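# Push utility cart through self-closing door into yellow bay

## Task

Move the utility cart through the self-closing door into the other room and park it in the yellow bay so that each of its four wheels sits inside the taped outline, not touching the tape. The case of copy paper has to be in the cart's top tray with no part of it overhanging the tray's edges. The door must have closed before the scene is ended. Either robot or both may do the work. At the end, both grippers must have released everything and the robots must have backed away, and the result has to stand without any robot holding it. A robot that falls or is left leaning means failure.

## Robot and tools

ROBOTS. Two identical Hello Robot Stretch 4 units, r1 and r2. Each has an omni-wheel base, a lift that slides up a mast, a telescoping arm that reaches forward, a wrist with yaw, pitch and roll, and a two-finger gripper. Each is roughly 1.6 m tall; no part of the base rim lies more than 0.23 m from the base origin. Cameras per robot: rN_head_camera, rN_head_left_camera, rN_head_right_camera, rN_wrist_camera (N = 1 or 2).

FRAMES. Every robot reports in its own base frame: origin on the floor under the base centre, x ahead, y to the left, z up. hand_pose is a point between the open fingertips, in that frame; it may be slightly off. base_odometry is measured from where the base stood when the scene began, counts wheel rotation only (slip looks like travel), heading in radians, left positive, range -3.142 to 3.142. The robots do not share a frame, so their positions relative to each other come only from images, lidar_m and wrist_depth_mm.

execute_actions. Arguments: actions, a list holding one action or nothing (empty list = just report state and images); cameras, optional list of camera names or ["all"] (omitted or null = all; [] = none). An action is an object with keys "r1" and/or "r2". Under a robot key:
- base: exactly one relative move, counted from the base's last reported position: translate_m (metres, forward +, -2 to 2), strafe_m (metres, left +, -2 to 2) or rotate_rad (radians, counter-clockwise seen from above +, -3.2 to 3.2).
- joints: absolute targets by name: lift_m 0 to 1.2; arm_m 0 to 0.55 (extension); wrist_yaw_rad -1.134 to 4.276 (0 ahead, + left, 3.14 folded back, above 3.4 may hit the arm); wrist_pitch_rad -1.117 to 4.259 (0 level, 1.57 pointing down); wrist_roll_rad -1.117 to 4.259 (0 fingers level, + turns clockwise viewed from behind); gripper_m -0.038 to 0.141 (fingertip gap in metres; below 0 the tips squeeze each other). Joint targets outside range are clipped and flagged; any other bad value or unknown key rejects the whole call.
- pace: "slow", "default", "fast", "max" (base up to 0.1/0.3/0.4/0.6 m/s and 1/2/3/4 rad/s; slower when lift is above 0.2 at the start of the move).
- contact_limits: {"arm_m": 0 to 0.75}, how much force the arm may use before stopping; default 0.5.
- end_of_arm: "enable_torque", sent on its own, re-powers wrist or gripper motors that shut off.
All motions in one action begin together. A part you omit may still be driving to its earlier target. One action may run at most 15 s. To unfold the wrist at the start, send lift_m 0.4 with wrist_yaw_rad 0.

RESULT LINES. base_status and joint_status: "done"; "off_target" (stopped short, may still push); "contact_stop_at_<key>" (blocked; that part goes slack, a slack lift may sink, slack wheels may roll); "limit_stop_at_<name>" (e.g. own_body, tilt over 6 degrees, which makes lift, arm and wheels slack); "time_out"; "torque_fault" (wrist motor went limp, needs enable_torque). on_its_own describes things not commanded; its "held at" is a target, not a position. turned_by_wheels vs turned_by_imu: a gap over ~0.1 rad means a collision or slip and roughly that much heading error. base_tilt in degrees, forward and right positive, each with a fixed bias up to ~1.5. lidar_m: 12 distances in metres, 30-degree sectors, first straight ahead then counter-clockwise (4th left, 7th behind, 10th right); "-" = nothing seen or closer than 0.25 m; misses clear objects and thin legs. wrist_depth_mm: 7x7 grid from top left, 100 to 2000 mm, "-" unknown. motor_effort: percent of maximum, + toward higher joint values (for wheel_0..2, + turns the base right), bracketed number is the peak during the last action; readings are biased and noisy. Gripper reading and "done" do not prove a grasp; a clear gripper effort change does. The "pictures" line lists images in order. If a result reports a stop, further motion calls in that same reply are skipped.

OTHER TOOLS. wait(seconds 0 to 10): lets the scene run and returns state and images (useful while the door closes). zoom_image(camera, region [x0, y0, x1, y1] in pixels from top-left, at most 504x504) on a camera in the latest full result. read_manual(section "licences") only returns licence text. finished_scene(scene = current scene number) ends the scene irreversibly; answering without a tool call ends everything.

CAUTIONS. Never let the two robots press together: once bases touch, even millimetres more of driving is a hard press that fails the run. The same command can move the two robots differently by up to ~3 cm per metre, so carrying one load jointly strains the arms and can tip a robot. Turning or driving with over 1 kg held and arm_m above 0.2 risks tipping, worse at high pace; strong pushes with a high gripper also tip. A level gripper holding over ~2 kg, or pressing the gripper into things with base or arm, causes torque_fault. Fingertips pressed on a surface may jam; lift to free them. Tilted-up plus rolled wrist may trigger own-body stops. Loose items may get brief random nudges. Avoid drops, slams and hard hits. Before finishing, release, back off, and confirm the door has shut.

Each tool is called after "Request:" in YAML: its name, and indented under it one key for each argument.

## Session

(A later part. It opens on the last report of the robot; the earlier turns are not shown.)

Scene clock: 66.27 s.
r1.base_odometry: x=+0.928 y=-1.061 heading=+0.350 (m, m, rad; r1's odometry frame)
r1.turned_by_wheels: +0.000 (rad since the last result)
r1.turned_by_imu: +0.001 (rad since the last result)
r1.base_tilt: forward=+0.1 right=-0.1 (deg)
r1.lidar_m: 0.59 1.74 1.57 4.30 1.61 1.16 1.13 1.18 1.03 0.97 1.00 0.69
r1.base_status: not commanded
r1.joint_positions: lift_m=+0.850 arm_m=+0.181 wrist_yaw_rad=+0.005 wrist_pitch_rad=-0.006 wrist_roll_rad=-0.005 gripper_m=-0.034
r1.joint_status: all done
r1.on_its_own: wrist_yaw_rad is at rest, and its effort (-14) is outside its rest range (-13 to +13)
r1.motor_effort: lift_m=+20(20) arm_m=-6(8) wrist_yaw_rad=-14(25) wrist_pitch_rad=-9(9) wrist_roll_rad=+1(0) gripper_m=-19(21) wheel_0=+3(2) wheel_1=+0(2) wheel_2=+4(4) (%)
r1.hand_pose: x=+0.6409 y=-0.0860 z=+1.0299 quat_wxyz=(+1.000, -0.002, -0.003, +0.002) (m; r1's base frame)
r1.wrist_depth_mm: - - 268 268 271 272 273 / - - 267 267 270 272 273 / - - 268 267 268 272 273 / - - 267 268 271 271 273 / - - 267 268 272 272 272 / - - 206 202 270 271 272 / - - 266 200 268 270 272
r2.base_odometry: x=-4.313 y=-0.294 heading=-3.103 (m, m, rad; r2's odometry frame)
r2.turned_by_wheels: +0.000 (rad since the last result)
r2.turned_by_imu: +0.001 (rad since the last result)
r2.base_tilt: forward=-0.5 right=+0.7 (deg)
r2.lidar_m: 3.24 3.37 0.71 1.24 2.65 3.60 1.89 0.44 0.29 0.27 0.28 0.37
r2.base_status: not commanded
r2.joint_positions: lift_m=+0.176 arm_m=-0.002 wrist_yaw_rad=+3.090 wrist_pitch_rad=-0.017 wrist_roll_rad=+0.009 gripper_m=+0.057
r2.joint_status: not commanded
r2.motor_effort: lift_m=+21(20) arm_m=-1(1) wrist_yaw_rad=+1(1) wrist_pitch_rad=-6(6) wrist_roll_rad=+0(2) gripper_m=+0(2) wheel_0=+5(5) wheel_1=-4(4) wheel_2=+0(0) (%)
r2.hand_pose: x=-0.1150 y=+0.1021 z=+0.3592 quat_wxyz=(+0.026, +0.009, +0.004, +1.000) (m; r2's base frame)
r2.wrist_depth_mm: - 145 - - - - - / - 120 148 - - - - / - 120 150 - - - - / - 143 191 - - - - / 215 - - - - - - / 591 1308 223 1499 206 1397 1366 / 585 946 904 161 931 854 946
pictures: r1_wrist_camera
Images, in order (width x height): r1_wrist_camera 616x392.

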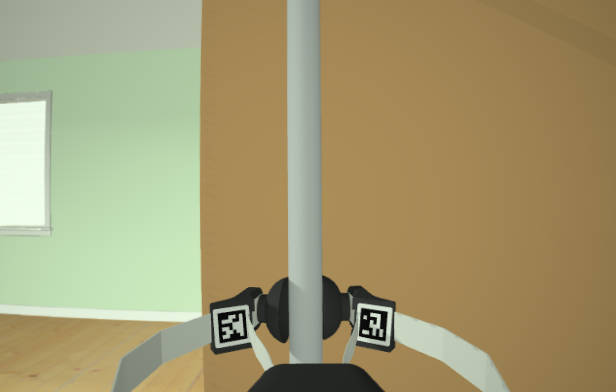

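Request:
execute_actions:
  actions:
    - {"r2":{"base":{"strafe_m":0.9},"pace":"max"}}
  cameras: []

Request:
execute_actions:
  actions:
    - {"r2":{"base":{"translate_m":-2},"pace":"max"}}
  cameras: []

Request:
execute_actions:
  actions:
    - {"r2":{"base":{"translate_m":-1.45},"pace":"max"}}
  cameras: []

Request:
execute_actions:
  actions:
    - {"r2":{"base":{"strafe_m":-0.65},"joints":{"lift_m":0.675,"wrist_yaw_rad":0,"wrist_roll_rad":1.57,"gripper_m":0.08},"pace":"fast"}}
  cameras: ["r2_head_camera","r2_wrist_camera"]

Scene clock: 69.33 s.
r1.base_odometry: x=+0.928 y=-1.061 heading=+0.350 (m, m, rad; r1's odometry frame)
r1.turned_by_wheels: +0.000 (rad since the last result)
r1.turned_by_imu: +0.000 (rad since the last result)
r1.base_tilt: forward=-0.1 right=+0.0 (deg)
r1.lidar_m: 0.61 1.75 1.56 4.32 1.61 1.17 1.12 1.17 1.03 0.98 1.00 0.69
r1.base_status: not commanded
r1.joint_positions: lift_m=+0.850 arm_m=+0.181 wrist_yaw_rad=+0.005 wrist_pitch_rad=-0.006 wrist_roll_rad=-0.005 gripper_m=-0.034
r1.joint_status: not commanded
r1.motor_effort: lift_m=+20(20) arm_m=-6(6) wrist_yaw_rad=-13(13) wrist_pitch_rad=-9(9) wrist_roll_rad=+0(1) gripper_m=-20(20) wheel_0=+3(3) wheel_1=+0(0) wheel_2=+4(4) (%)
r1.hand_pose: x=+0.6409 y=-0.0860 z=+1.0299 quat_wxyz=(+1.000, -0.002, -0.003, +0.002) (m; r1's base frame)
r1.wrist_depth_mm: - - 268 270 271 273 273 / - - 268 268 271 272 273 / - - 267 268 271 271 273 / - - 267 267 271 270 273 / - - 267 267 270 271 271 / - - 205 202 268 271 272 / - - 265 199 268 270 272
r2.base_odometry: x=-4.279 y=-1.193 heading=-3.103 (m, m, rad; r2's odometry frame)
r2.turned_by_wheels: +0.000 (rad since the last result)
r2.turned_by_imu: +0.001 (rad since the last result)
r2.base_tilt: forward=-0.5 right=+0.8 (deg)
r2.lidar_m: 0.30 0.30 0.45 1.24 1.72 2.33 2.05 2.03 1.25 1.16 1.24 0.30
r2.base_status: done
r2.joint_positions: lift_m=+0.176 arm_m=-0.002 wrist_yaw_rad=+3.090 wrist_pitch_rad=-0.017 wrist_roll_rad=+0.009 gripper_m=+0.057
r2.joint_status: not commanded
r2.motor_effort: lift_m=+20(20) arm_m=-1(0) wrist_yaw_rad=+1(1) wrist_pitch_rad=-8(6) wrist_roll_rad=+1(1) gripper_m=-4(1) wheel_0=+2(16) wheel_1=+0(18) wheel_2=+1(1) (%)
r2.hand_pose: x=-0.1150 y=+0.1021 z=+0.3592 quat_wxyz=(+0.026, +0.009, +0.004, +1.000) (m; r2's base frame)
r2.wrist_depth_mm: - 145 - - - - - / - 119 148 - - - - / - 120 150 - - - - / - 143 192 - - - - / 215 - - - - - - / 1160 1430 223 1464 206 1430 1366 / 878 976 904 161 946 854 946
pictures: none
No camera images: the call's "cameras" was empty. Leave "cameras" out to get every camera's image.

Scene clock: 74.17 s.
r1.base_odometry: x=+0.928 y=-1.061 heading=+0.350 (m, m, rad; r1's odometry frame)
r1.turned_by_wheels: +0.000 (rad since the last result)
r1.turned_by_imu: +0.000 (rad since the last result)
r1.base_tilt: forward=+0.0 right=+0.0 (deg)
r1.lidar_m: 0.60 1.75 1.56 4.32 1.60 1.17 1.11 1.16 1.01 0.99 1.01 0.69
r1.base_status: not commanded
r1.joint_positions: lift_m=+0.850 arm_m=+0.181 wrist_yaw_rad=+0.005 wrist_pitch_rad=-0.006 wrist_roll_rad=-0.005 gripper_m=-0.034
r1.joint_status: not commanded
r1.motor_effort: lift_m=+20(20) arm_m=-6(6) wrist_yaw_rad=-13(13) wrist_pitch_rad=-8(9) wrist_roll_rad=+1(0) gripper_m=-20(20) wheel_0=+2(3) wheel_1=+0(0) wheel_2=+4(4) (%)
r1.hand_pose: x=+0.6409 y=-0.0860 z=+1.0299 quat_wxyz=(+1.000, -0.002, -0.003, +0.002) (m; r1's base frame)
r1.wrist_depth_mm: - - 267 268 270 273 273 / - - 270 270 271 272 273 / - - 268 267 271 272 273 / - - 266 268 271 272 272 / - - 267 267 271 271 272 / - - 204 201 268 271 272 / - - 267 199 270 270 273
r2.base_odometry: x=-2.280 y=-1.117 heading=-3.103 (m, m, rad; r2's odometry frame)
r2.turned_by_wheels: +0.000 (rad since the last result)
r2.turned_by_imu: +0.003 (rad since the last result)
r2.base_tilt: forward=-0.5 right=+0.7 (deg)
r2.lidar_m: 2.27 2.35 1.70 1.63 1.71 2.33 3.53 3.64 0.52 0.45 1.91 1.79
r2.base_status: done
r2.joint_positions: lift_m=+0.176 arm_m=-0.002 wrist_yaw_rad=+3.090 wrist_pitch_rad=-0.017 wrist_roll_rad=+0.009 gripper_m=+0.057
r2.joint_status: not commanded
r2.motor_effort: lift_m=+20(20) arm_m=-1(1) wrist_yaw_rad=+1(0) wrist_pitch_rad=-6(7) wrist_roll_rad=+1(0) gripper_m=-4(0) wheel_0=-2(11) wheel_1=-2(11) wheel_2=-1(18) (%)
r2.hand_pose: x=-0.1150 y=+0.1021 z=+0.3592 quat_wxyz=(+0.026, +0.009, +0.004, +1.000) (m; r2's base frame)
r2.wrist_depth_mm: - 145 - - - - - / - 119 147 - - - - / - 119 150 - - - - / - 144 192 - - - - / 216 - - - - - - / 1182 1464 224 1499 207 1430 1366 / 891 960 891 161 931 866 960
pictures: none
No camera images: the call's "cameras" was empty. Leave "cameras" out to get every camera's image.

Scene clock: 78.07 s.
r1.base_odometry: x=+0.928 y=-1.061 heading=+0.350 (m, m, rad; r1's odometry frame)
r1.turned_by_wheels: +0.000 (rad since the last result)
r1.turned_by_imu: +0.000 (rad since the last result)
r1.base_tilt: forward=-0.1 right=+0.0 (deg)
r1.lidar_m: 0.59 1.75 1.57 4.32 1.59 1.17 1.12 1.14 1.02 0.97 1.01 0.69
r1.base_status: not commanded
r1.joint_positions: lift_m=+0.850 arm_m=+0.181 wrist_yaw_rad=+0.005 wrist_pitch_rad=-0.006 wrist_roll_rad=-0.005 gripper_m=-0.034
r1.joint_status: not commanded
r1.motor_effort: lift_m=+20(20) arm_m=-6(6) wrist_yaw_rad=-13(14) wrist_pitch_rad=-9(9) wrist_roll_rad=+1(1) gripper_m=-19(21) wheel_0=+3(3) wheel_1=+0(1) wheel_2=+4(4) (%)
r1.hand_pose: x=+0.6409 y=-0.0860 z=+1.0299 quat_wxyz=(+1.000, -0.002, -0.003, +0.002) (m; r1's base frame)
r1.wrist_depth_mm: - - 268 270 271 271 272 / - - 268 268 270 272 273 / - - 268 270 270 272 273 / - - 268 268 270 273 272 / - - 267 267 270 271 271 / - - 205 202 270 271 272 / - - 267 199 268 272 270
r2.base_odometry: x=-0.831 y=-1.062 heading=-3.104 (m, m, rad; r2's odometry frame)
r2.turned_by_wheels: -0.001 (rad since the last result)
r2.turned_by_imu: +0.003 (rad since the last result)
r2.base_tilt: forward=-0.4 right=+0.7 (deg)
r2.lidar_m: 3.71 2.37 1.69 1.57 1.68 2.11 2.04 2.12 2.87 3.08 1.16 1.01
r2.base_status: done
r2.joint_positions: lift_m=+0.176 arm_m=-0.002 wrist_yaw_rad=+3.090 wrist_pitch_rad=-0.017 wrist_roll_rad=+0.009 gripper_m=+0.057
r2.joint_status: not commanded
r2.motor_effort: lift_m=+20(21) arm_m=-1(1) wrist_yaw_rad=+1(0) wrist_pitch_rad=-7(6) wrist_roll_rad=+2(0) gripper_m=-1(7) wheel_0=-2(11) wheel_1=-3(11) wheel_2=-3(19) (%)
r2.hand_pose: x=-0.1150 y=+0.1021 z=+0.3592 quat_wxyz=(+0.026, +0.009, +0.004, +1.000) (m; r2's base frame)
r2.wrist_depth_mm: - 145 - - - - - / - 120 148 - - - - / - 119 150 - - - - / - 143 192 - - - - / 215 - - - - - - / 1160 1464 223 1464 206 1430 1366 / 891 976 891 161 931 854 960
pictures: none
No camera images: the call's "cameras" was empty. Leave "cameras" out to get every camera's image.

Scene clock: 80.83 s.
r1.base_odometry: x=+0.928 y=-1.061 heading=+0.350 (m, m, rad; r1's odometry frame)
r1.turned_by_wheels: +0.000 (rad since the last result)
r1.turned_by_imu: +0.000 (rad since the last result)
r1.base_tilt: forward=+0.0 right=+0.0 (deg)
r1.lidar_m: 0.59 1.75 1.58 4.32 1.60 1.16 1.12 1.15 1.02 0.95 1.00 0.69
r1.base_status: not commanded
r1.joint_positions: lift_m=+0.850 arm_m=+0.181 wrist_yaw_rad=+0.005 wrist_pitch_rad=-0.006 wrist_roll_rad=-0.005 gripper_m=-0.034
r1.joint_status: not commanded
r1.motor_effort: lift_m=+20(20) arm_m=-6(6) wrist_yaw_rad=-13(14) wrist_pitch_rad=-8(9) wrist_roll_rad=+1(1) gripper_m=-21(21) wheel_0=+2(3) wheel_1=+0(1) wheel_2=+4(4) (%)
r1.hand_pose: x=+0.6409 y=-0.0860 z=+1.0299 quat_wxyz=(+1.000, -0.002, -0.003, +0.002) (m; r1's base frame)
r1.wrist_depth_mm: - - 268 270 270 273 273 / - - 268 268 270 272 273 / - - 267 268 270 271 273 / - - 268 268 268 271 272 / - - 267 266 270 271 273 / - - 205 202 268 271 271 / - - 267 200 270 271 272
r2.base_odometry: x=-0.856 y=-0.412 heading=-3.104 (m, m, rad; r2's odometry frame)
r2.turned_by_wheels: +0.000 (rad since the last result)
r2.turned_by_imu: +0.002 (rad since the last result)
r2.base_tilt: forward=-0.4 right=+0.7 (deg)
r2.lidar_m: 0.78 3.24 2.39 2.24 2.38 2.12 2.02 2.11 2.53 2.43 2.55 0.88
r2.base_status: done
r2.joint_positions: lift_m=+0.675 arm_m=-0.002 wrist_yaw_rad=+0.000 wrist_pitch_rad=-0.017 wrist_roll_rad=+1.570 gripper_m=+0.080
r2.joint_status: all done
r2.motor_effort: lift_m=+22(21) arm_m=-1(1) wrist_yaw_rad=-1(7) wrist_pitch_rad=-7(7) wrist_roll_rad=+1(7) gripper_m=-2(6) wheel_0=+2(14) wheel_1=+0(14) wheel_2=+0(0) (%)
r2.hand_pose: x=+0.4571 y=-0.0873 z=+0.8580 quat_wxyz=(+0.707, +0.707, -0.006, +0.006) (m; r2's base frame)
r2.wrist_depth_mm: - - - - - 1808 1336 / - - - - - 707 820 / - - 778 759 - 878 1008 / - - 768 750 - 878 946 / - - - 750 - 866 946 / - - 215 - 615 1537 1281 / - - - - - 1499 1336
pictures: r2_head_camera, r2_wrist_camera
Images, in order (width x height): r2_head_camera 420x560, r2_wrist_camera 616x392.

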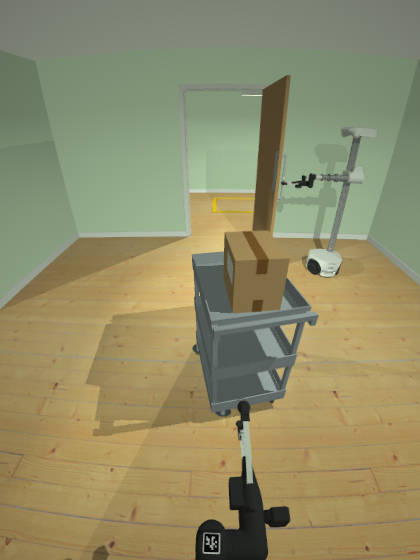

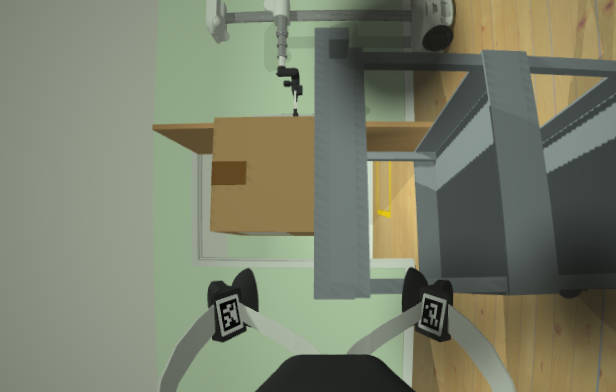

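Request:
execute_actions:
  actions:
    - {"r2":{"base":{"strafe_m":-0.11}}}
  cameras: []

Request:
execute_actions:
  actions:
    - {"r2":{"base":{"translate_m":0.3}}}
  cameras: ["r2_wrist_camera"]

Scene clock: 82.53 s.
r1.base_odometry: x=+0.928 y=-1.061 heading=+0.350 (m, m, rad; r1's odometry frame)
r1.turned_by_wheels: +0.000 (rad since the last result)
r1.turned_by_imu: +0.000 (rad since the last result)
r1.base_tilt: forward=+0.0 right=-0.1 (deg)
r1.lidar_m: 0.59 1.74 1.56 4.30 1.58 1.16 1.12 1.16 1.04 0.98 1.01 0.69
r1.base_status: not commanded
r1.joint_positions: lift_m=+0.850 arm_m=+0.181 wrist_yaw_rad=+0.005 wrist_pitch_rad=-0.006 wrist_roll_rad=-0.005 gripper_m=-0.034
r1.joint_status: not commanded
r1.on_its_own: wrist_yaw_rad is at rest, and its effort (-14) is outside its rest range (-13 to +13)
r1.motor_effort: lift_m=+20(20) arm_m=-6(6) wrist_yaw_rad=-14(13) wrist_pitch_rad=-8(8) wrist_roll_rad=+0(1) gripper_m=-19(20) wheel_0=+2(2) wheel_1=+0(0) wheel_2=+4(4) (%)
r1.hand_pose: x=+0.6409 y=-0.0860 z=+1.0299 quat_wxyz=(+1.000, -0.002, -0.003, +0.002) (m; r1's base frame)
r1.wrist_depth_mm: - - 268 270 271 271 273 / - - 266 268 271 272 272 / - - 268 270 270 271 271 / - - 268 267 271 272 273 / - - 267 268 271 272 272 / - - 204 202 270 271 272 / - - 266 200 270 270 272
r2.base_odometry: x=-0.860 y=-0.302 heading=-3.104 (m, m, rad; r2's odometry frame)
r2.turned_by_wheels: +0.000 (rad since the last result)
r2.turned_by_imu: +0.001 (rad since the last result)
r2.base_tilt: forward=-0.4 right=+0.6 (deg)
r2.lidar_m: 0.77 3.43 2.45 2.36 2.48 2.13 2.01 2.12 2.42 2.32 2.44 0.88
r2.base_status: done
r2.joint_positions: lift_m=+0.675 arm_m=-0.002 wrist_yaw_rad=+0.000 wrist_pitch_rad=-0.017 wrist_roll_rad=+1.570 gripper_m=+0.080
r2.joint_status: not commanded
r2.motor_effort: lift_m=+22(23) arm_m=-1(1) wrist_yaw_rad=+0(0) wrist_pitch_rad=-7(6) wrist_roll_rad=+2(1) gripper_m=-3(4) wheel_0=+2(12) wheel_1=+0(10) wheel_2=+0(0) (%)
r2.hand_pose: x=+0.4570 y=-0.0873 z=+0.8580 quat_wxyz=(+0.707, +0.707, -0.006, +0.006) (m; r2's base frame)
r2.wrist_depth_mm: - - - - - 1863 1308 / - - - - - 1863 1308 / - - - - - 707 976 / - - 778 759 - 878 1008 / - - 759 750 - 878 946 / - - 216 647 627 634 759 / - - - 362 615 609 1160
pictures: none
No camera images: the call's "cameras" was empty. Leave "cameras" out to get every camera's image.

Scene clock: 85.00 s.
r1.base_odometry: x=+0.928 y=-1.061 heading=+0.350 (m, m, rad; r1's odometry frame)
r1.turned_by_wheels: +0.000 (rad since the last result)
r1.turned_by_imu: +0.000 (rad since the last result)
r1.base_tilt: forward=+0.0 right=+0.0 (deg)
r1.lidar_m: 0.61 1.77 1.56 4.30 1.58 1.17 1.12 1.16 1.01 0.97 1.01 0.70
r1.base_status: not commanded
r1.joint_positions: lift_m=+0.850 arm_m=+0.181 wrist_yaw_rad=+0.005 wrist_pitch_rad=-0.006 wrist_roll_rad=-0.005 gripper_m=-0.034
r1.joint_status: not commanded
r1.motor_effort: lift_m=+20(20) arm_m=-6(6) wrist_yaw_rad=-13(13) wrist_pitch_rad=-8(8) wrist_roll_rad=+0(1) gripper_m=-20(18) wheel_0=+3(2) wheel_1=+0(0) wheel_2=+4(4) (%)
r1.hand_pose: x=+0.6409 y=-0.0860 z=+1.0299 quat_wxyz=(+1.000, -0.002, -0.003, +0.002) (m; r1's base frame)
r1.wrist_depth_mm: - - 267 268 272 272 273 / - - 268 268 271 272 273 / - - 270 268 271 271 273 / - - 267 267 271 272 273 / - - 267 268 268 272 272 / - - 206 202 268 272 272 / - - 266 200 268 271 271
r2.base_odometry: x=-1.159 y=-0.314 heading=-3.103 (m, m, rad; r2's odometry frame)
r2.turned_by_wheels: +0.000 (rad since the last result)
r2.turned_by_imu: +0.001 (rad since the last result)
r2.base_tilt: forward=-0.4 right=+0.7 (deg)
r2.lidar_m: 0.48 3.40 2.48 2.38 2.48 2.43 2.33 2.42 2.42 2.32 2.40 0.55
r2.base_status: done
r2.joint_positions: lift_m=+0.675 arm_m=-0.002 wrist_yaw_rad=+0.000 wrist_pitch_rad=-0.017 wrist_roll_rad=+1.570 gripper_m=+0.080
r2.joint_status: not commanded
r2.motor_effort: lift_m=+22(22) arm_m=-1(1) wrist_yaw_rad=+0(0) wrist_pitch_rad=-7(7) wrist_roll_rad=+3(2) gripper_m=+0(0) wheel_0=+3(9) wheel_1=+3(8) wheel_2=-3(12) (%)
r2.hand_pose: x=+0.4570 y=-0.0874 z=+0.8580 quat_wxyz=(+0.707, +0.707, -0.006, +0.006) (m; r2's base frame)
r2.wrist_depth_mm: - - - - - 1708 1308 / - - - - 415 1661 492 / - - - 477 397 1808 585 / - - 473 469 384 866 597 / - - 466 368 370 878 591 / - - 216 304 351 732 585 / - - - 227 347 683 603
pictures: r2_wrist_camera
Images, in order (width x height): r2_wrist_camera 616x392.

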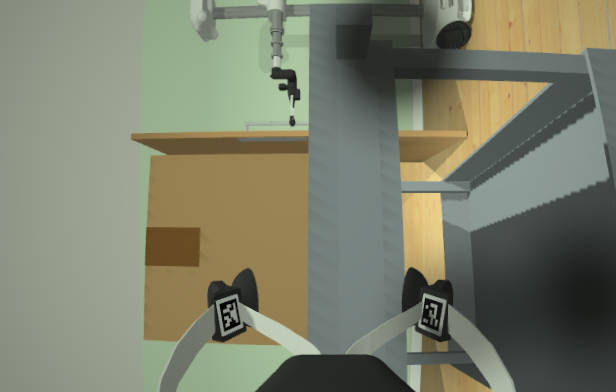

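Request:
execute_actions:
  actions:
    - {"r2":{"base":{"translate_m":0.12},"pace":"slow"}}
  cameras: []

Request:
execute_actions:
  actions:
    - {"r2":{"joints":{"gripper_m":-0.038}}}
  cameras: []

Request:
execute_actions:
  actions:
    - {"r2":{"base":{"strafe_m":0.18},"pace":"slow"}}
  cameras: []

Scene clock: 87.60 s.
r1.base_odometry: x=+0.928 y=-1.061 heading=+0.350 (m, m, rad; r1's odometry frame)
r1.turned_by_wheels: +0.000 (rad since the last result)
r1.turned_by_imu: +0.000 (rad since the last result)
r1.base_tilt: forward=-0.1 right=+0.0 (deg)
r1.lidar_m: 0.59 1.75 1.59 4.31 1.57 1.17 1.11 1.16 1.02 0.98 1.01 0.70
r1.base_status: not commanded
r1.joint_positions: lift_m=+0.850 arm_m=+0.181 wrist_yaw_rad=+0.005 wrist_pitch_rad=-0.006 wrist_roll_rad=-0.005 gripper_m=-0.034
r1.joint_status: not commanded
r1.on_its_own: wrist_yaw_rad is at rest, and its effort (-14) is outside its rest range (-13 to +13)
r1.motor_effort: lift_m=+20(20) arm_m=-6(6) wrist_yaw_rad=-14(13) wrist_pitch_rad=-9(9) wrist_roll_rad=+0(0) gripper_m=-20(20) wheel_0=+3(3) wheel_1=-1(1) wheel_2=+4(4) (%)
r1.hand_pose: x=+0.6409 y=-0.0860 z=+1.0299 quat_wxyz=(+1.000, -0.002, -0.003, +0.002) (m; r1's base frame)
r1.wrist_depth_mm: - - 270 267 271 272 274 / - - 268 268 271 272 273 / - - 270 268 271 272 273 / - - 267 267 270 272 272 / - - 267 267 270 271 272 / - - 205 202 268 270 272 / - - 267 200 268 268 273
r2.base_odometry: x=-1.279 y=-0.318 heading=-3.103 (m, m, rad; r2's odometry frame)
r2.turned_by_wheels: +0.000 (rad since the last result)
r2.turned_by_imu: +0.001 (rad since the last result)
r2.base_tilt: forward=-0.3 right=+0.5 (deg)
r2.lidar_m: 0.34 0.37 2.48 2.37 2.48 2.55 2.44 2.52 2.43 2.32 2.42 0.46
r2.base_status: done
r2.joint_positions: lift_m=+0.675 arm_m=-0.002 wrist_yaw_rad=+0.000 wrist_pitch_rad=-0.017 wrist_roll_rad=+1.570 gripper_m=+0.080
r2.joint_status: not commanded
r2.motor_effort: lift_m=+22(22) arm_m=-1(1) wrist_yaw_rad=+0(0) wrist_pitch_rad=-6(7) wrist_roll_rad=+2(2) gripper_m=-3(3) wheel_0=+4(7) wheel_1=+5(7) wheel_2=-4(9) (%)
r2.hand_pose: x=+0.4570 y=-0.0874 z=+0.8580 quat_wxyz=(+0.707, +0.707, -0.006, +0.006) (m; r2's base frame)
r2.wrist_depth_mm: - - - 290 290 310 312 / - - - 218 279 1921 1255 / - - - 210 271 1983 564 / - 357 355 204 260 842 591 / - 349 349 196 252 831 597 / - 345 216 189 241 741 585 / - 338 336 173 235 683 603
pictures: none
No camera images: the call's "cameras" was empty. Leave "cameras" out to get every camera's image.

Scene clock: 89.43 s.
r1.base_odometry: x=+0.928 y=-1.061 heading=+0.350 (m, m, rad; r1's odometry frame)
r1.turned_by_wheels: +0.000 (rad since the last result)
r1.turned_by_imu: +0.000 (rad since the last result)
r1.base_tilt: forward=-0.1 right=+0.0 (deg)
r1.lidar_m: 0.61 1.76 1.58 4.32 1.59 1.17 1.11 1.14 1.02 0.97 0.99 0.69
r1.base_status: not commanded
r1.joint_positions: lift_m=+0.850 arm_m=+0.181 wrist_yaw_rad=+0.005 wrist_pitch_rad=-0.006 wrist_roll_rad=-0.005 gripper_m=-0.034
r1.joint_status: not commanded
r1.on_its_own: wrist_yaw_rad is at rest, and its effort (-14) is outside its rest range (-13 to +13)
r1.motor_effort: lift_m=+20(20) arm_m=-6(6) wrist_yaw_rad=-14(13) wrist_pitch_rad=-8(9) wrist_roll_rad=+1(1) gripper_m=-19(19) wheel_0=+2(3) wheel_1=-1(1) wheel_2=+4(4) (%)
r1.hand_pose: x=+0.6409 y=-0.0860 z=+1.0299 quat_wxyz=(+1.000, -0.002, -0.003, +0.002) (m; r1's base frame)
r1.wrist_depth_mm: - - 268 267 270 272 273 / - - 268 267 271 272 273 / - - 268 268 271 271 273 / - - 268 268 270 271 272 / - - 267 267 271 271 272 / - - 204 202 270 271 271 / - - 266 200 268 270 272
r2.base_odometry: x=-1.279 y=-0.318 heading=-3.103 (m, m, rad; r2's odometry frame)
r2.turned_by_wheels: +0.000 (rad since the last result)
r2.turned_by_imu: +0.001 (rad since the last result)
r2.base_tilt: forward=-0.3 right=+0.7 (deg)
r2.lidar_m: 0.37 0.37 2.51 2.37 2.47 2.57 2.45 2.57 2.43 2.31 2.43 0.44
r2.base_status: not commanded
r2.joint_positions: lift_m=+0.675 arm_m=-0.002 wrist_yaw_rad=+0.002 wrist_pitch_rad=-0.020 wrist_roll_rad=+1.570 gripper_m=-0.037
r2.joint_status: all done
r2.motor_effort: lift_m=+22(22) arm_m=-1(1) wrist_yaw_rad=-5(11) wrist_pitch_rad=+1(7) wrist_roll_rad=+2(3) gripper_m=-21(19) wheel_0=+2(4) wheel_1=+3(4) wheel_2=+1(4) (%)
r2.hand_pose: x=+0.4572 y=-0.0869 z=+0.8588 quat_wxyz=(+0.707, +0.707, -0.006, +0.008) (m; r2's base frame)
r2.wrist_depth_mm: - - - 207 271 1576 1229 / - - - 202 262 1983 1281 / - 351 347 194 253 1983 564 / - 343 342 188 245 820 603 / - 338 334 182 237 809 603 / - 334 329 177 189 750 591 / - 327 324 170 221 153 603
pictures: none
No camera images: the call's "cameras" was empty. Leave "cameras" out to get every camera's image.

Scene clock: 92.37 s.
r1.base_odometry: x=+0.928 y=-1.061 heading=+0.350 (m, m, rad; r1's odometry frame)
r1.turned_by_wheels: +0.000 (rad since the last result)
r1.turned_by_imu: +0.000 (rad since the last result)
r1.base_tilt: forward=+0.0 right=-0.1 (deg)
r1.lidar_m: 0.61 1.77 1.62 4.34 1.58 1.17 1.12 1.15 1.03 0.98 1.01 0.68
r1.base_status: not commanded
r1.joint_positions: lift_m=+0.850 arm_m=+0.181 wrist_yaw_rad=+0.005 wrist_pitch_rad=-0.006 wrist_roll_rad=-0.005 gripper_m=-0.034
r1.joint_status: not commanded
r1.motor_effort: lift_m=+20(20) arm_m=-6(6) wrist_yaw_rad=-13(13) wrist_pitch_rad=-9(8) wrist_roll_rad=+1(0) gripper_m=-20(20) wheel_0=+3(3) wheel_1=+0(1) wheel_2=+4(4) (%)
r1.hand_pose: x=+0.6409 y=-0.0860 z=+1.0299 quat_wxyz=(+1.000, -0.002, -0.003, +0.002) (m; r1's base frame)
r1.wrist_depth_mm: - - 270 270 271 272 273 / - - 268 270 270 272 272 / - - 268 268 271 272 272 / - - 268 267 270 271 272 / - - 267 267 270 272 272 / - - 205 202 270 271 272 / - - 266 200 268 270 272
r2.base_odometry: x=-1.272 y=-0.498 heading=-3.103 (m, m, rad; r2's odometry frame)
r2.turned_by_wheels: +0.000 (rad since the last result)
r2.turned_by_imu: +0.000 (rad since the last result)
r2.base_tilt: forward=-0.4 right=+0.6 (deg)
r2.lidar_m: 0.38 0.43 2.30 2.19 2.27 2.57 2.45 2.55 2.59 2.49 2.62 0.42
r2.base_status: done
r2.joint_positions: lift_m=+0.675 arm_m=-0.002 wrist_yaw_rad=-0.007 wrist_pitch_rad=-0.020 wrist_roll_rad=+1.570 gripper_m=-0.038
r2.joint_status: not commanded
r2.on_its_own: wrist_yaw_rad is at rest, and its effort (+21) is outside its rest range (-13 to +13)
r2.motor_effort: lift_m=+22(22) arm_m=-1(1) wrist_yaw_rad=+21(41) wrist_pitch_rad=+1(1) wrist_roll_rad=+1(1) gripper_m=-16(21) wheel_0=-8(15) wheel_1=+4(8) wheel_2=-1(1) (%)
r2.hand_pose: x=+0.4564 y=-0.0895 z=+0.8588 quat_wxyz=(+0.707, +0.707, -0.010, +0.004) (m; r2's base frame)
r2.wrist_depth_mm: - - - 166 223 1756 1336 / - - - 167 224 788 574 / - 320 317 167 225 820 597 / - 324 322 167 225 809 609 / - 332 329 169 226 820 603 / - 338 332 169 191 750 591 / - - - 169 227 155 564
pictures: none
No camera images: the call's "cameras" was empty. Leave "cameras" out to get every camera's image.

Request:
execute_actions:
  actions:
    - {"r2":{"base":{"translate_m":0.25},"pace":"slow"}}
  cameras: []

Scene clock: 96.27 s.
r1.base_odometry: x=+0.928 y=-1.061 heading=+0.350 (m, m, rad; r1's odometry frame)
r1.turned_by_wheels: +0.000 (rad since the last result)
r1.turned_by_imu: +0.000 (rad since the last result)
r1.base_tilt: forward=+0.0 right=-0.1 (deg)
r1.lidar_m: 0.60 1.46 1.41 4.30 1.60 1.16 1.11 1.16 1.02 0.98 0.99 0.69
r1.base_status: not commanded
r1.joint_positions: lift_m=+0.850 arm_m=+0.181 wrist_yaw_rad=+0.005 wrist_pitch_rad=-0.006 wrist_roll_rad=-0.005 gripper_m=-0.034
r1.joint_status: not commanded
r1.on_its_own: wrist_yaw_rad is at rest, and its effort (-14) is outside its rest range (-13 to +13)
r1.motor_effort: lift_m=+20(20) arm_m=-6(6) wrist_yaw_rad=-14(14) wrist_pitch_rad=-8(8) wrist_roll_rad=+1(1) gripper_m=-20(19) wheel_0=+2(2) wheel_1=+0(1) wheel_2=+4(4) (%)
r1.hand_pose: x=+0.6409 y=-0.0860 z=+1.0299 quat_wxyz=(+1.000, -0.002, -0.003, +0.002) (m; r1's base frame)
r1.wrist_depth_mm: - - 268 270 271 272 272 / - - 267 268 270 273 272 / - - 268 268 271 272 272 / - - 266 267 270 271 272 / - - 268 267 268 271 272 / - - 206 202 268 271 271 / - - 267 200 268 270 271
r2.base_odometry: x=-1.522 y=-0.508 heading=-3.102 (m, m, rad; r2's odometry frame)
r2.turned_by_wheels: +0.001 (rad since the last result)
r2.turned_by_imu: +0.003 (rad since the last result)
r2.base_tilt: forward=-0.5 right=+0.6 (deg)
r2.lidar_m: 0.41 0.46 2.30 2.19 2.27 2.83 2.71 2.81 2.62 2.49 2.60 0.39
r2.base_status: done
r2.joint_positions: lift_m=+0.675 arm_m=-0.002 wrist_yaw_rad=+0.001 wrist_pitch_rad=-0.021 wrist_roll_rad=+1.570 gripper_m=-0.038
r2.joint_status: not commanded
r2.motor_effort: lift_m=+21(22) arm_m=+0(1) wrist_yaw_rad=-4(22) wrist_pitch_rad=+5(6) wrist_roll_rad=+1(1) gripper_m=-14(18) wheel_0=+9(10) wheel_1=+6(10) wheel_2=-4(14) (%)
r2.hand_pose: x=+0.4570 y=-0.0870 z=+0.8593 quat_wxyz=(+0.707, +0.707, -0.007, +0.008) (m; r2's base frame)
r2.wrist_depth_mm: - - - 136 188 634 603 / 290 283 283 141 195 691 597 / 1921 298 297 147 202 707 603 / - 317 314 153 210 768 609 / - 336 330 159 218 707 603 / - 359 347 166 183 1756 549 / - - - 168 236 151 1366
pictures: none
No camera images: the call's "cameras" was empty. Leave "cameras" out to get every camera's image.

Swung right 0.25; correct.

Request:
execute_actions:
  actions:
    - {"r2":{"base":{"strafe_m":-0.17},"pace":"slow"}}
  cameras: []

Request:
execute_actions:
  actions:
    - {"r2":{"base":{"translate_m":0.2},"pace":"slow"}}
  cameras: []

Scene clock: 99.23 s.
r1.base_odometry: x=+0.928 y=-1.061 heading=+0.350 (m, m, rad; r1's odometry frame)
r1.turned_by_wheels: +0.000 (rad since the last result)
r1.turned_by_imu: +0.000 (rad since the last result)
r1.base_tilt: forward=+0.0 right=+0.0 (deg)
r1.lidar_m: 0.60 1.42 1.34 4.33 1.58 1.17 1.12 1.16 1.02 0.98 1.00 0.69
r1.base_status: not commanded
r1.joint_positions: lift_m=+0.850 arm_m=+0.181 wrist_yaw_rad=+0.005 wrist_pitch_rad=-0.006 wrist_roll_rad=-0.005 gripper_m=-0.034
r1.joint_status: not commanded
r1.on_its_own: wrist_yaw_rad is at rest, and its effort (-14) is outside its rest range (-13 to +13)
r1.motor_effort: lift_m=+20(20) arm_m=-6(7) wrist_yaw_rad=-14(13) wrist_pitch_rad=-8(8) wrist_roll_rad=+0(0) gripper_m=-20(21) wheel_0=+3(3) wheel_1=+0(1) wheel_2=+4(4) (%)
r1.hand_pose: x=+0.6409 y=-0.0860 z=+1.0299 quat_wxyz=(+1.000, -0.002, -0.003, +0.002) (m; r1's base frame)
r1.wrist_depth_mm: - - 268 270 270 272 273 / - - 267 270 271 273 273 / - - 268 268 271 272 272 / - - 268 268 271 271 272 / - - 266 268 270 271 272 / - - 204 202 268 271 271 / - - 266 199 270 271 272
r2.base_odometry: x=-1.529 y=-0.338 heading=-3.102 (m, m, rad; r2's odometry frame)
r2.turned_by_wheels: +0.000 (rad since the last result)
r2.turned_by_imu: +0.002 (rad since the last result)
r2.base_tilt: forward=-0.5 right=+0.5 (deg)
r2.lidar_m: 0.37 0.40 2.47 2.39 2.45 2.83 2.70 2.82 2.41 2.34 2.41 0.42
r2.base_status: done
r2.joint_positions: lift_m=+0.675 arm_m=-0.002 wrist_yaw_rad=+0.010 wrist_pitch_rad=-0.021 wrist_roll_rad=+1.570 gripper_m=-0.037
r2.joint_status: not commanded
r2.on_its_own: wrist_yaw_rad is at rest, and its effort (-27) is outside its rest range (-13 to +13)
r2.motor_effort: lift_m=+21(21) arm_m=+0(0) wrist_yaw_rad=-27(35) wrist_pitch_rad=+7(6) wrist_roll_rad=+1(1) gripper_m=-17(20) wheel_0=+8(14) wheel_1=-5(6) wheel_2=+1(4) (%)
r2.hand_pose: x=+0.4577 y=-0.0846 z=+0.8593 quat_wxyz=(+0.707, +0.707, -0.004, +0.011) (m; r2's base frame)
r2.wrist_depth_mm: - - - 170 229 1756 1336 / - - - 170 227 1661 574 / - 322 320 170 228 788 609 / - 327 325 170 228 759 603 / - 330 329 170 227 809 609 / - 336 332 170 183 759 597 / - 342 336 169 227 154 569
pictures: none
No camera images: the call's "cameras" was empty. Leave "cameras" out to get every camera's image.

Scene clock: 102.50 s.
r1.base_odometry: x=+0.928 y=-1.061 heading=+0.350 (m, m, rad; r1's odometry frame)
r1.turned_by_wheels: +0.000 (rad since the last result)
r1.turned_by_imu: +0.000 (rad since the last result)
r1.base_tilt: forward=+0.0 right=+0.0 (deg)
r1.lidar_m: 0.59 1.20 1.27 4.33 1.59 1.18 1.11 1.15 1.02 0.98 0.96 0.68
r1.base_status: not commanded
r1.joint_positions: lift_m=+0.850 arm_m=+0.181 wrist_yaw_rad=+0.005 wrist_pitch_rad=-0.006 wrist_roll_rad=-0.005 gripper_m=-0.034
r1.joint_status: not commanded
r1.motor_effort: lift_m=+20(20) arm_m=-7(6) wrist_yaw_rad=-13(13) wrist_pitch_rad=-9(9) wrist_roll_rad=+0(1) gripper_m=-20(20) wheel_0=+3(3) wheel_1=+0(0) wheel_2=+4(4) (%)
r1.hand_pose: x=+0.6409 y=-0.0860 z=+1.0299 quat_wxyz=(+1.000, -0.002, -0.003, +0.002) (m; r1's base frame)
r1.wrist_depth_mm: - - 267 268 271 271 273 / - - 270 268 270 271 273 / - - 270 267 271 271 271 / - - 268 270 271 272 272 / - - 267 268 270 271 273 / - - 205 201 268 270 271 / - - 265 200 268 270 271
r2.base_odometry: x=-1.728 y=-0.346 heading=-3.102 (m, m, rad; r2's odometry frame)
r2.turned_by_wheels: +0.000 (rad since the last result)
r2.turned_by_imu: +0.000 (rad since the last result)
r2.base_tilt: forward=-0.5 right=+0.7 (deg)
r2.lidar_m: 0.38 0.38 2.47 2.36 2.43 3.03 2.92 3.03 2.43 2.33 2.39 0.40
r2.base_status: done
r2.joint_positions: lift_m=+0.675 arm_m=-0.002 wrist_yaw_rad=-0.006 wrist_pitch_rad=-0.021 wrist_roll_rad=+1.570 gripper_m=-0.038
r2.joint_status: not commanded
r2.on_its_own: wrist_yaw_rad is at rest, and its effort (+19) is outside its rest range (-13 to +13)
r2.motor_effort: lift_m=+21(21) arm_m=+0(0) wrist_yaw_rad=+19(27) wrist_pitch_rad=+6(6) wrist_roll_rad=+0(4) gripper_m=-17(17) wheel_0=+3(10) wheel_1=+6(8) wheel_2=-9(14) (%)
r2.hand_pose: x=+0.4563 y=-0.0892 z=+0.8593 quat_wxyz=(+0.707, +0.707, -0.010, +0.005) (m; r2's base frame)
r2.wrist_depth_mm: - - - 176 236 1756 1336 / - - - 176 233 1808 564 / - 327 324 174 232 788 609 / - 330 325 172 230 820 603 / - 332 329 171 228 809 603 / - 332 330 170 186 778 597 / - 336 332 168 224 154 580
pictures: none
No camera images: the call's "cameras" was empty. Leave "cameras" out to get every camera's image.

Request:
execute_actions:
  actions:
    - {"r2":{"base":{"translate_m":0.6},"pace":"slow"}}
  cameras: ["r2_head_camera"]

Request:
execute_actions:
  actions:
    - {"r2":{"base":{"translate_m":0.75},"pace":"slow"}}
  cameras: ["r2_head_camera"]

Scene clock: 109.90 s.
r1.base_odometry: x=+0.928 y=-1.061 heading=+0.350 (m, m, rad; r1's odometry frame)
r1.turned_by_wheels: +0.000 (rad since the last result)
r1.turned_by_imu: +0.001 (rad since the last result)
r1.base_tilt: forward=+0.0 right=+0.0 (deg)
r1.lidar_m: 0.60 0.90 1.51 4.31 1.60 1.16 1.11 1.15 1.01 0.97 0.99 0.69
r1.base_status: not commanded
r1.joint_positions: lift_m=+0.850 arm_m=+0.181 wrist_yaw_rad=+0.005 wrist_pitch_rad=-0.006 wrist_roll_rad=-0.005 gripper_m=-0.034
r1.joint_status: not commanded
r1.on_its_own: wrist_yaw_rad is at rest, and its effort (-14) is outside its rest range (-13 to +13)
r1.motor_effort: lift_m=+20(20) arm_m=-6(6) wrist_yaw_rad=-14(14) wrist_pitch_rad=-8(9) wrist_roll_rad=+0(0) gripper_m=-20(19) wheel_0=+2(2) wheel_1=+0(0) wheel_2=+4(4) (%)
r1.hand_pose: x=+0.6409 y=-0.0860 z=+1.0299 quat_wxyz=(+1.000, -0.002, -0.003, +0.002) (m; r1's base frame)
r1.wrist_depth_mm: - - 267 270 271 273 274 / - - 270 270 270 272 273 / - - 268 268 270 271 273 / - - 268 267 271 271 273 / 668 - 267 268 270 271 273 / 661 946 206 202 271 270 271 / 496 324 267 199 270 270 272
r2.base_odometry: x=-2.327 y=-0.370 heading=-3.102 (m, m, rad; r2's odometry frame)
r2.turned_by_wheels: +0.000 (rad since the last result)
r2.turned_by_imu: -0.001 (rad since the last result)
r2.base_tilt: forward=-0.5 right=+0.6 (deg)
r2.lidar_m: 0.38 0.39 2.49 2.38 2.45 3.38 3.58 3.32 2.42 2.34 1.57 0.43
r2.base_status: done
r2.joint_positions: lift_m=+0.675 arm_m=-0.002 wrist_yaw_rad=-0.004 wrist_pitch_rad=-0.021 wrist_roll_rad=+1.570 gripper_m=-0.038
r2.joint_status: not commanded
r2.motor_effort: lift_m=+21(21) arm_m=+0(0) wrist_yaw_rad=+13(22) wrist_pitch_rad=+6(5) wrist_roll_rad=+0(1) gripper_m=-15(15) wheel_0=+4(7) wheel_1=+6(6) wheel_2=-8(13) (%)
r2.hand_pose: x=+0.4565 y=-0.0887 z=+0.8593 quat_wxyz=(+0.707, +0.707, -0.009, +0.006) (m; r2's base frame)
r2.wrist_depth_mm: - - - 176 235 1756 1336 / 1205 1205 1118 175 234 1098 564 / 1921 327 324 173 232 798 603 / - 329 327 172 229 809 609 / - 330 329 171 229 798 603 / - 334 329 170 186 778 597 / - 338 332 169 224 154 574
pictures: r2_head_camera
Images, in order (width x height): r2_head_camera 420x560.

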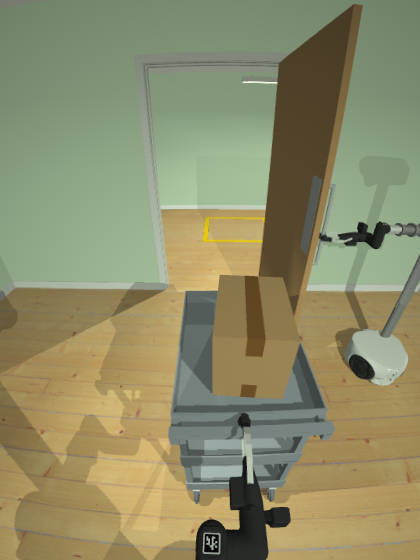

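Scene clock: 118.67 s.
r1.base_odometry: x=+0.928 y=-1.061 heading=+0.350 (m, m, rad; r1's odometry frame)
r1.turned_by_wheels: +0.000 (rad since the last result)
r1.turned_by_imu: +0.001 (rad since the last result)
r1.base_tilt: forward=+0.0 right=-0.1 (deg)
r1.lidar_m: 0.61 1.09 4.99 4.31 1.61 1.16 1.11 1.16 1.01 0.97 0.99 0.68
r1.base_status: not commanded
r1.joint_positions: lift_m=+0.850 arm_m=+0.181 wrist_yaw_rad=+0.005 wrist_pitch_rad=-0.006 wrist_roll_rad=-0.005 gripper_m=-0.034
r1.joint_status: not commanded
r1.on_its_own: wrist_yaw_rad is at rest, and its effort (-14) is outside its rest range (-13 to +13)
r1.motor_effort: lift_m=+20(20) arm_m=-6(6) wrist_yaw_rad=-14(13) wrist_pitch_rad=-8(8) wrist_roll_rad=+1(1) gripper_m=-20(19) wheel_0=+2(3) wheel_1=+0(0) wheel_2=+4(4) (%)
r1.hand_pose: x=+0.6409 y=-0.0860 z=+1.0299 quat_wxyz=(+1.000, -0.002, -0.003, +0.002) (m; r1's base frame)
r1.wrist_depth_mm: 904 - 268 270 271 272 273 / - - 268 270 270 272 272 / - - 267 268 270 272 272 / - - 267 267 271 271 272 / 778 - 267 266 271 271 273 / - 699 204 202 267 271 272 / - 306 266 200 268 270 271
r2.base_odometry: x=-3.076 y=-0.400 heading=-3.102 (m, m, rad; r2's odometry frame)
r2.turned_by_wheels: +0.000 (rad since the last result)
r2.turned_by_imu: +0.000 (rad since the last result)
r2.base_tilt: forward=-0.4 right=+0.8 (deg)
r2.lidar_m: 0.38 0.40 2.22 2.39 2.49 3.35 - 3.39 2.43 2.33 0.82 0.43
r2.base_status: done
r2.joint_positions: lift_m=+0.675 arm_m=-0.002 wrist_yaw_rad=-0.004 wrist_pitch_rad=-0.021 wrist_roll_rad=+1.570 gripper_m=-0.038
r2.joint_status: not commanded
r2.motor_effort: lift_m=+21(22) arm_m=+0(0) wrist_yaw_rad=+12(16) wrist_pitch_rad=+6(6) wrist_roll_rad=+3(1) gripper_m=-16(15) wheel_0=+4(7) wheel_1=+6(7) wheel_2=-5(13) (%)
r2.hand_pose: x=+0.4565 y=-0.0885 z=+0.8593 quat_wxyz=(+0.707, +0.707, -0.009, +0.006) (m; r2's base frame)
r2.wrist_depth_mm: 715 715 723 176 235 683 715 / 960 960 917 175 234 891 559 / 1397 327 322 174 232 788 603 / 1464 329 325 173 229 809 609 / - 332 329 171 228 809 603 / - 334 329 170 186 778 597 / - 338 330 169 224 154 574
pictures: r2_head_camera
Images, in order (width x height): r2_head_camera 420x560.

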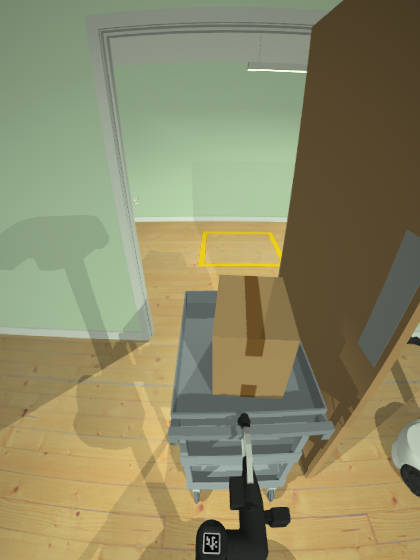

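Request:
execute_actions:
  actions:
    - {"r2":{"base":{"translate_m":2.0}}}
  cameras: ["r2_head_left_camera","r2_head_right_camera"]

Scene clock: 126.90 s.
r1.base_odometry: x=+0.928 y=-1.061 heading=+0.350 (m, m, rad; r1's odometry frame)
r1.turned_by_wheels: +0.000 (rad since the last result)
r1.turned_by_imu: +0.001 (rad since the last result)
r1.base_tilt: forward=+0.0 right=-0.1 (deg)
r1.lidar_m: 0.60 3.75 4.98 4.32 1.59 1.17 1.12 1.16 1.02 0.97 1.01 0.69
r1.base_status: not commanded
r1.joint_positions: lift_m=+0.850 arm_m=+0.181 wrist_yaw_rad=+0.005 wrist_pitch_rad=-0.006 wrist_roll_rad=-0.005 gripper_m=-0.034
r1.joint_status: not commanded
r1.motor_effort: lift_m=+20(20) arm_m=-6(6) wrist_yaw_rad=-13(14) wrist_pitch_rad=-9(8) wrist_roll_rad=+1(1) gripper_m=-20(19) wheel_0=+2(3) wheel_1=-1(0) wheel_2=+4(4) (%)
r1.hand_pose: x=+0.6409 y=-0.0860 z=+1.0299 quat_wxyz=(+1.000, -0.002, -0.003, +0.002) (m; r1's base frame)
r1.wrist_depth_mm: - - 268 270 270 272 273 / - - 268 270 271 272 272 / - - 268 268 271 272 273 / - - 267 268 270 272 273 / - - 267 267 268 272 272 / - - 205 201 270 271 271 / - - 267 200 268 271 271
r2.base_odometry: x=-5.075 y=-0.480 heading=-3.101 (m, m, rad; r2's odometry frame)
r2.turned_by_wheels: +0.000 (rad since the last result)
r2.turned_by_imu: -0.004 (rad since the last result)
r2.base_tilt: forward=-0.3 right=+0.5 (deg)
r2.lidar_m: 0.35 0.38 2.54 1.31 0.63 3.52 - 0.58 0.52 1.16 2.39 0.43
r2.base_status: done
r2.joint_positions: lift_m=+0.675 arm_m=-0.002 wrist_yaw_rad=-0.001 wrist_pitch_rad=-0.022 wrist_roll_rad=+1.570 gripper_m=-0.038
r2.joint_status: not commanded
r2.motor_effort: lift_m=+20(21) arm_m=+0(0) wrist_yaw_rad=+3(19) wrist_pitch_rad=+6(5) wrist_roll_rad=+1(2) gripper_m=-15(18) wheel_0=+2(9) wheel_1=+3(10) wheel_2=-3(16) (%)
r2.hand_pose: x=+0.4568 y=-0.0877 z=+0.8594 quat_wxyz=(+0.707, +0.707, -0.008, +0.007) (m; r2's base frame)
r2.wrist_depth_mm: - - - 179 239 1756 1336 / - - - 178 236 1756 559 / - 329 327 176 234 768 603 / - 332 327 174 231 809 603 / - 330 329 172 229 809 603 / - 332 329 170 183 778 603 / - 334 330 168 223 151 585
pictures: r2_head_left_camera, r2_head_right_camera
Images, in order (width x height): r2_head_left_camera 420x672, r2_head_right_camera 420x672.

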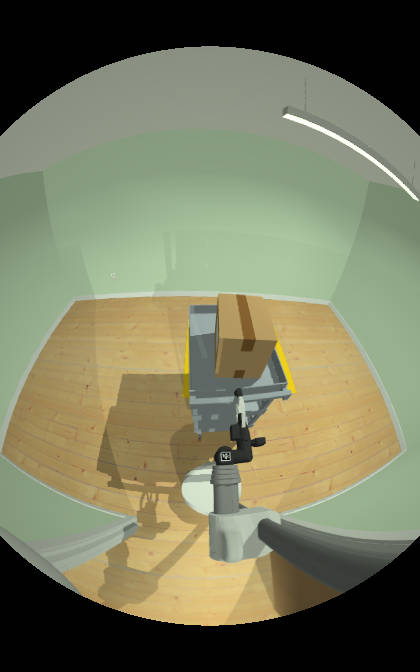

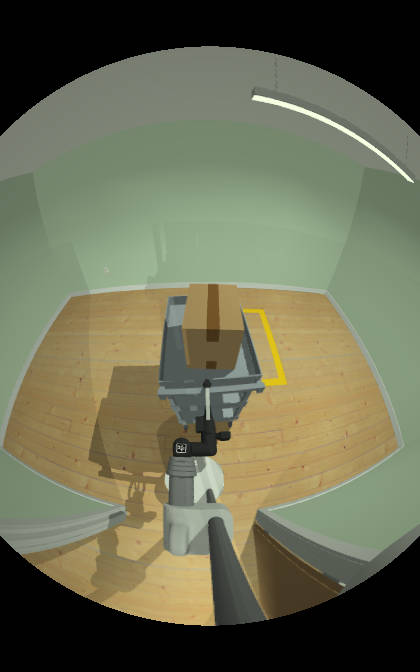

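Request:
execute_actions:
  actions:
    - {"r2":{"base":{"strafe_m":0.36},"pace":"slow"},"r1":{"joints":{"gripper_m":0.12}}}
  cameras: []

Request:
execute_actions:
  actions:
    - {"r2":{"base":{"rotate_rad":-0.32},"pace":"slow"},"r1":{"joints":{"arm_m":0}}}
  cameras: []

Request:
execute_actions:
  actions:
    - {"r2":{"base":{"translate_m":0.35},"pace":"slow"}}
  cameras: ["r2_head_left_camera","r2_head_right_camera"]

Scene clock: 131.83 s.
r1.base_odometry: x=+0.928 y=-1.061 heading=+0.350 (m, m, rad; r1's odometry frame)
r1.turned_by_wheels: +0.000 (rad since the last result)
r1.turned_by_imu: +0.000 (rad since the last result)
r1.base_tilt: forward=+0.0 right=-0.1 (deg)
r1.lidar_m: 3.59 3.75 4.94 4.31 1.61 1.19 1.12 1.15 1.00 0.98 1.03 1.42
r1.base_status: not commanded
r1.joint_positions: lift_m=+0.850 arm_m=+0.181 wrist_yaw_rad=+0.001 wrist_pitch_rad=-0.006 wrist_roll_rad=-0.005 gripper_m=+0.120
r1.joint_status: all done
r1.motor_effort: lift_m=+20(20) arm_m=-5(6) wrist_yaw_rad=-1(19) wrist_pitch_rad=-7(8) wrist_roll_rad=+1(1) gripper_m=-1(19) wheel_0=+2(3) wheel_1=-1(0) wheel_2=+4(4) (%)
r1.hand_pose: x=+0.6404 y=-0.0873 z=+1.0300 quat_wxyz=(+1.000, -0.002, -0.003, +0.000) (m; r1's base frame)
r1.wrist_depth_mm: - - - - - - 1308 / - - - - - - 1336 / - - - - - - 1336 / - - - - - - 1308 / - - - - - - 1336 / - - 218 - - 1618 1308 / - - - 148 - 1708 1336
r2.base_odometry: x=-5.060 y=-0.839 heading=-3.102 (m, m, rad; r2's odometry frame)
r2.turned_by_wheels: -0.001 (rad since the last result)
r2.turned_by_imu: -0.001 (rad since the last result)
r2.base_tilt: forward=-0.3 right=+0.6 (deg)
r2.lidar_m: 0.43 2.57 2.12 1.37 0.47 0.36 0.39 0.41 0.56 1.19 0.39 0.37
r2.base_status: done
r2.joint_positions: lift_m=+0.675 arm_m=-0.002 wrist_yaw_rad=-0.006 wrist_pitch_rad=-0.021 wrist_roll_rad=+1.570 gripper_m=-0.037
r2.joint_status: not commanded
r2.on_its_own: wrist_yaw_rad is at rest, and its effort (+18) is outside its rest range (-13 to +13)
r2.motor_effort: lift_m=+20(20) arm_m=+0(0) wrist_yaw_rad=+18(34) wrist_pitch_rad=+6(6) wrist_roll_rad=+2(0) gripper_m=-18(17) wheel_0=-10(15) wheel_1=+2(7) wheel_2=+0(2) (%)
r2.hand_pose: x=+0.4563 y=-0.0892 z=+0.8593 quat_wxyz=(+0.707, +0.707, -0.010, +0.005) (m; r2's base frame)
r2.wrist_depth_mm: 247 246 244 110 161 163 609 / 264 264 263 117 170 174 597 / 294 289 286 126 182 189 603 / - 317 314 137 198 691 603 / - 351 347 149 214 1708 559 / - - - 162 182 1756 1308 / - - - 167 252 154 1336
pictures: none
No camera images: the call's "cameras" was empty. Leave "cameras" out to get every camera's image.

Scene clock: 133.47 s.
r1.base_odometry: x=+0.928 y=-1.061 heading=+0.350 (m, m, rad; r1's odometry frame)
r1.turned_by_wheels: +0.000 (rad since the last result)
r1.turned_by_imu: +0.000 (rad since the last result)
r1.base_tilt: forward=+0.0 right=+0.0 (deg)
r1.lidar_m: 3.59 3.73 4.97 4.32 1.62 1.16 1.12 1.15 1.01 0.98 1.03 1.44
r1.base_status: not commanded
r1.joint_positions: lift_m=+0.850 arm_m=+0.002 wrist_yaw_rad=+0.000 wrist_pitch_rad=-0.007 wrist_roll_rad=-0.005 gripper_m=+0.120
r1.joint_status: all done
r1.motor_effort: lift_m=+20(20) arm_m=-6(6) wrist_yaw_rad=+0(1) wrist_pitch_rad=-6(7) wrist_roll_rad=+0(1) gripper_m=+0(1) wheel_0=+2(2) wheel_1=+0(0) wheel_2=+4(4) (%)
r1.hand_pose: x=+0.4612 y=-0.0874 z=+1.0301 quat_wxyz=(+1.000, -0.002, -0.003, +0.000) (m; r1's base frame)
r1.wrist_depth_mm: - - - - - 1983 1336 / - - - - - - 1336 / - - - - - - 1366 / - - - - - - 1336 / - - - - - - 1336 / - - 218 - - 1576 1366 / - - - 147 - 1708 1308
r2.base_odometry: x=-5.060 y=-0.839 heading=+2.863 (m, m, rad; r2's odometry frame)
r2.turned_by_wheels: -0.318 (rad since the last result)
r2.turned_by_imu: -0.320 (rad since the last result)
r2.base_tilt: forward=-0.4 right=+0.5 (deg)
r2.lidar_m: 0.38 0.43 2.50 2.07 0.75 0.38 0.35 0.38 0.42 0.73 2.67 0.43
r2.base_status: done
r2.joint_positions: lift_m=+0.675 arm_m=-0.002 wrist_yaw_rad=+0.007 wrist_pitch_rad=-0.021 wrist_roll_rad=+1.570 gripper_m=-0.038
r2.joint_status: not commanded
r2.on_its_own: wrist_yaw_rad is at rest, and its effort (-18) is outside its rest range (-13 to +13)
r2.motor_effort: lift_m=+20(21) arm_m=+0(0) wrist_yaw_rad=-18(73) wrist_pitch_rad=+5(4) wrist_roll_rad=+2(1) gripper_m=-17(18) wheel_0=+8(18) wheel_1=+6(10) wheel_2=+7(16) (%)
r2.hand_pose: x=+0.4574 y=-0.0855 z=+0.8593 quat_wxyz=(+0.707, +0.707, -0.005, +0.010) (m; r2's base frame)
r2.wrist_depth_mm: - - - 172 229 1756 1336 / - - - 172 229 1661 574 / - 324 320 171 229 788 603 / - 330 325 171 229 809 603 / - 334 330 171 229 809 603 / - 338 332 170 186 759 591 / - 340 336 170 227 149 564
pictures: none
No camera images: the call's "cameras" was empty. Leave "cameras" out to get every camera's image.

Scene clock: 138.23 s.
r1.base_odometry: x=+0.928 y=-1.061 heading=+0.350 (m, m, rad; r1's odometry frame)
r1.turned_by_wheels: +0.000 (rad since the last result)
r1.turned_by_imu: +0.000 (rad since the last result)
r1.base_tilt: forward=+0.0 right=-0.1 (deg)
r1.lidar_m: 3.58 3.76 4.97 4.31 1.61 1.18 1.10 1.16 1.02 0.97 1.03 1.43
r1.base_status: not commanded
r1.joint_positions: lift_m=+0.850 arm_m=+0.002 wrist_yaw_rad=+0.000 wrist_pitch_rad=-0.007 wrist_roll_rad=-0.005 gripper_m=+0.120
r1.joint_status: not commanded
r1.motor_effort: lift_m=+20(20) arm_m=-5(5) wrist_yaw_rad=+1(1) wrist_pitch_rad=-7(6) wrist_roll_rad=+1(1) gripper_m=-1(0) wheel_0=+3(2) wheel_1=+0(1) wheel_2=+4(4) (%)
r1.hand_pose: x=+0.4612 y=-0.0874 z=+1.0301 quat_wxyz=(+1.000, -0.002, -0.003, +0.000) (m; r1's base frame)
r1.wrist_depth_mm: - - - - - 1921 1336 / - - - - - - 1308 / - - - - - - 1336 / - - - - - - 1336 / - - - - - - 1336 / - - 216 - - 1618 1336 / - - - 147 - 1708 1336
r2.base_odometry: x=-5.397 y=-0.743 heading=+2.863 (m, m, rad; r2's odometry frame)
r2.turned_by_wheels: +0.000 (rad since the last result)
r2.turned_by_imu: +0.000 (rad since the last result)
r2.base_tilt: forward=-0.1 right=+0.6 (deg)
r2.lidar_m: 0.37 0.42 2.40 2.18 1.51 0.79 0.71 0.70 0.77 1.13 2.54 0.40
r2.base_status: done
r2.joint_positions: lift_m=+0.675 arm_m=-0.002 wrist_yaw_rad=-0.007 wrist_pitch_rad=-0.021 wrist_roll_rad=+1.570 gripper_m=-0.038
r2.joint_status: not commanded
r2.on_its_own: wrist_yaw_rad is at rest, and its effort (+22) is outside its rest range (-13 to +13)
r2.motor_effort: lift_m=+20(20) arm_m=+0(0) wrist_yaw_rad=+22(23) wrist_pitch_rad=+3(4) wrist_roll_rad=+1(2) gripper_m=-13(11) wheel_0=+3(11) wheel_1=+4(9) wheel_2=-7(13) (%)
r2.hand_pose: x=+0.4562 y=-0.0895 z=+0.8592 quat_wxyz=(+0.707, +0.707, -0.010, +0.005) (m; r2's base frame)
r2.wrist_depth_mm: - - - 163 218 1756 1281 / - - 309 163 220 707 574 / - 317 314 165 222 750 597 / - 325 320 167 224 768 609 / - 332 329 167 226 798 603 / 1921 342 334 169 186 759 591 / 1863 1808 1808 169 229 153 544
pictures: r2_head_left_camera, r2_head_right_camera
Images, in order (width x height): r2_head_left_camera 420x672, r2_head_right_camera 420x672.

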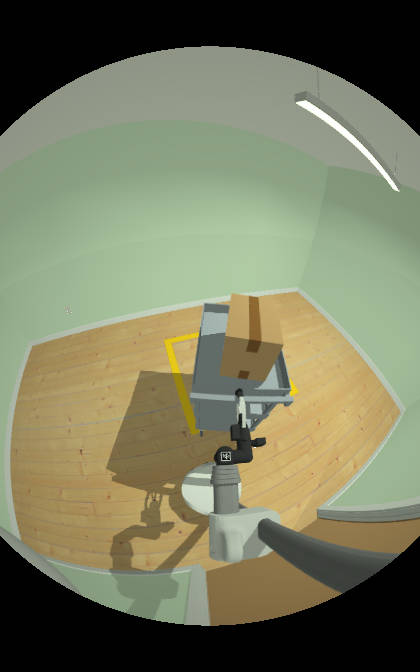

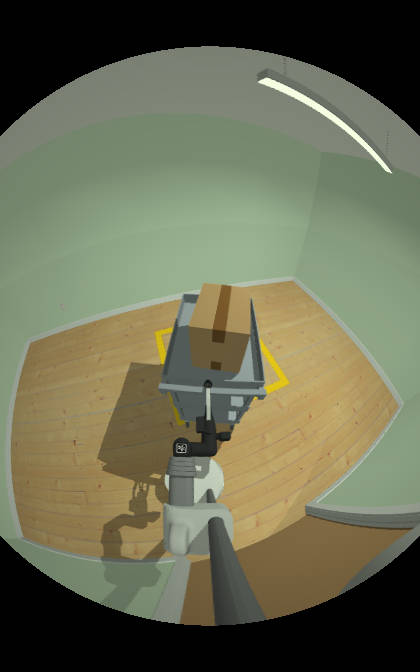

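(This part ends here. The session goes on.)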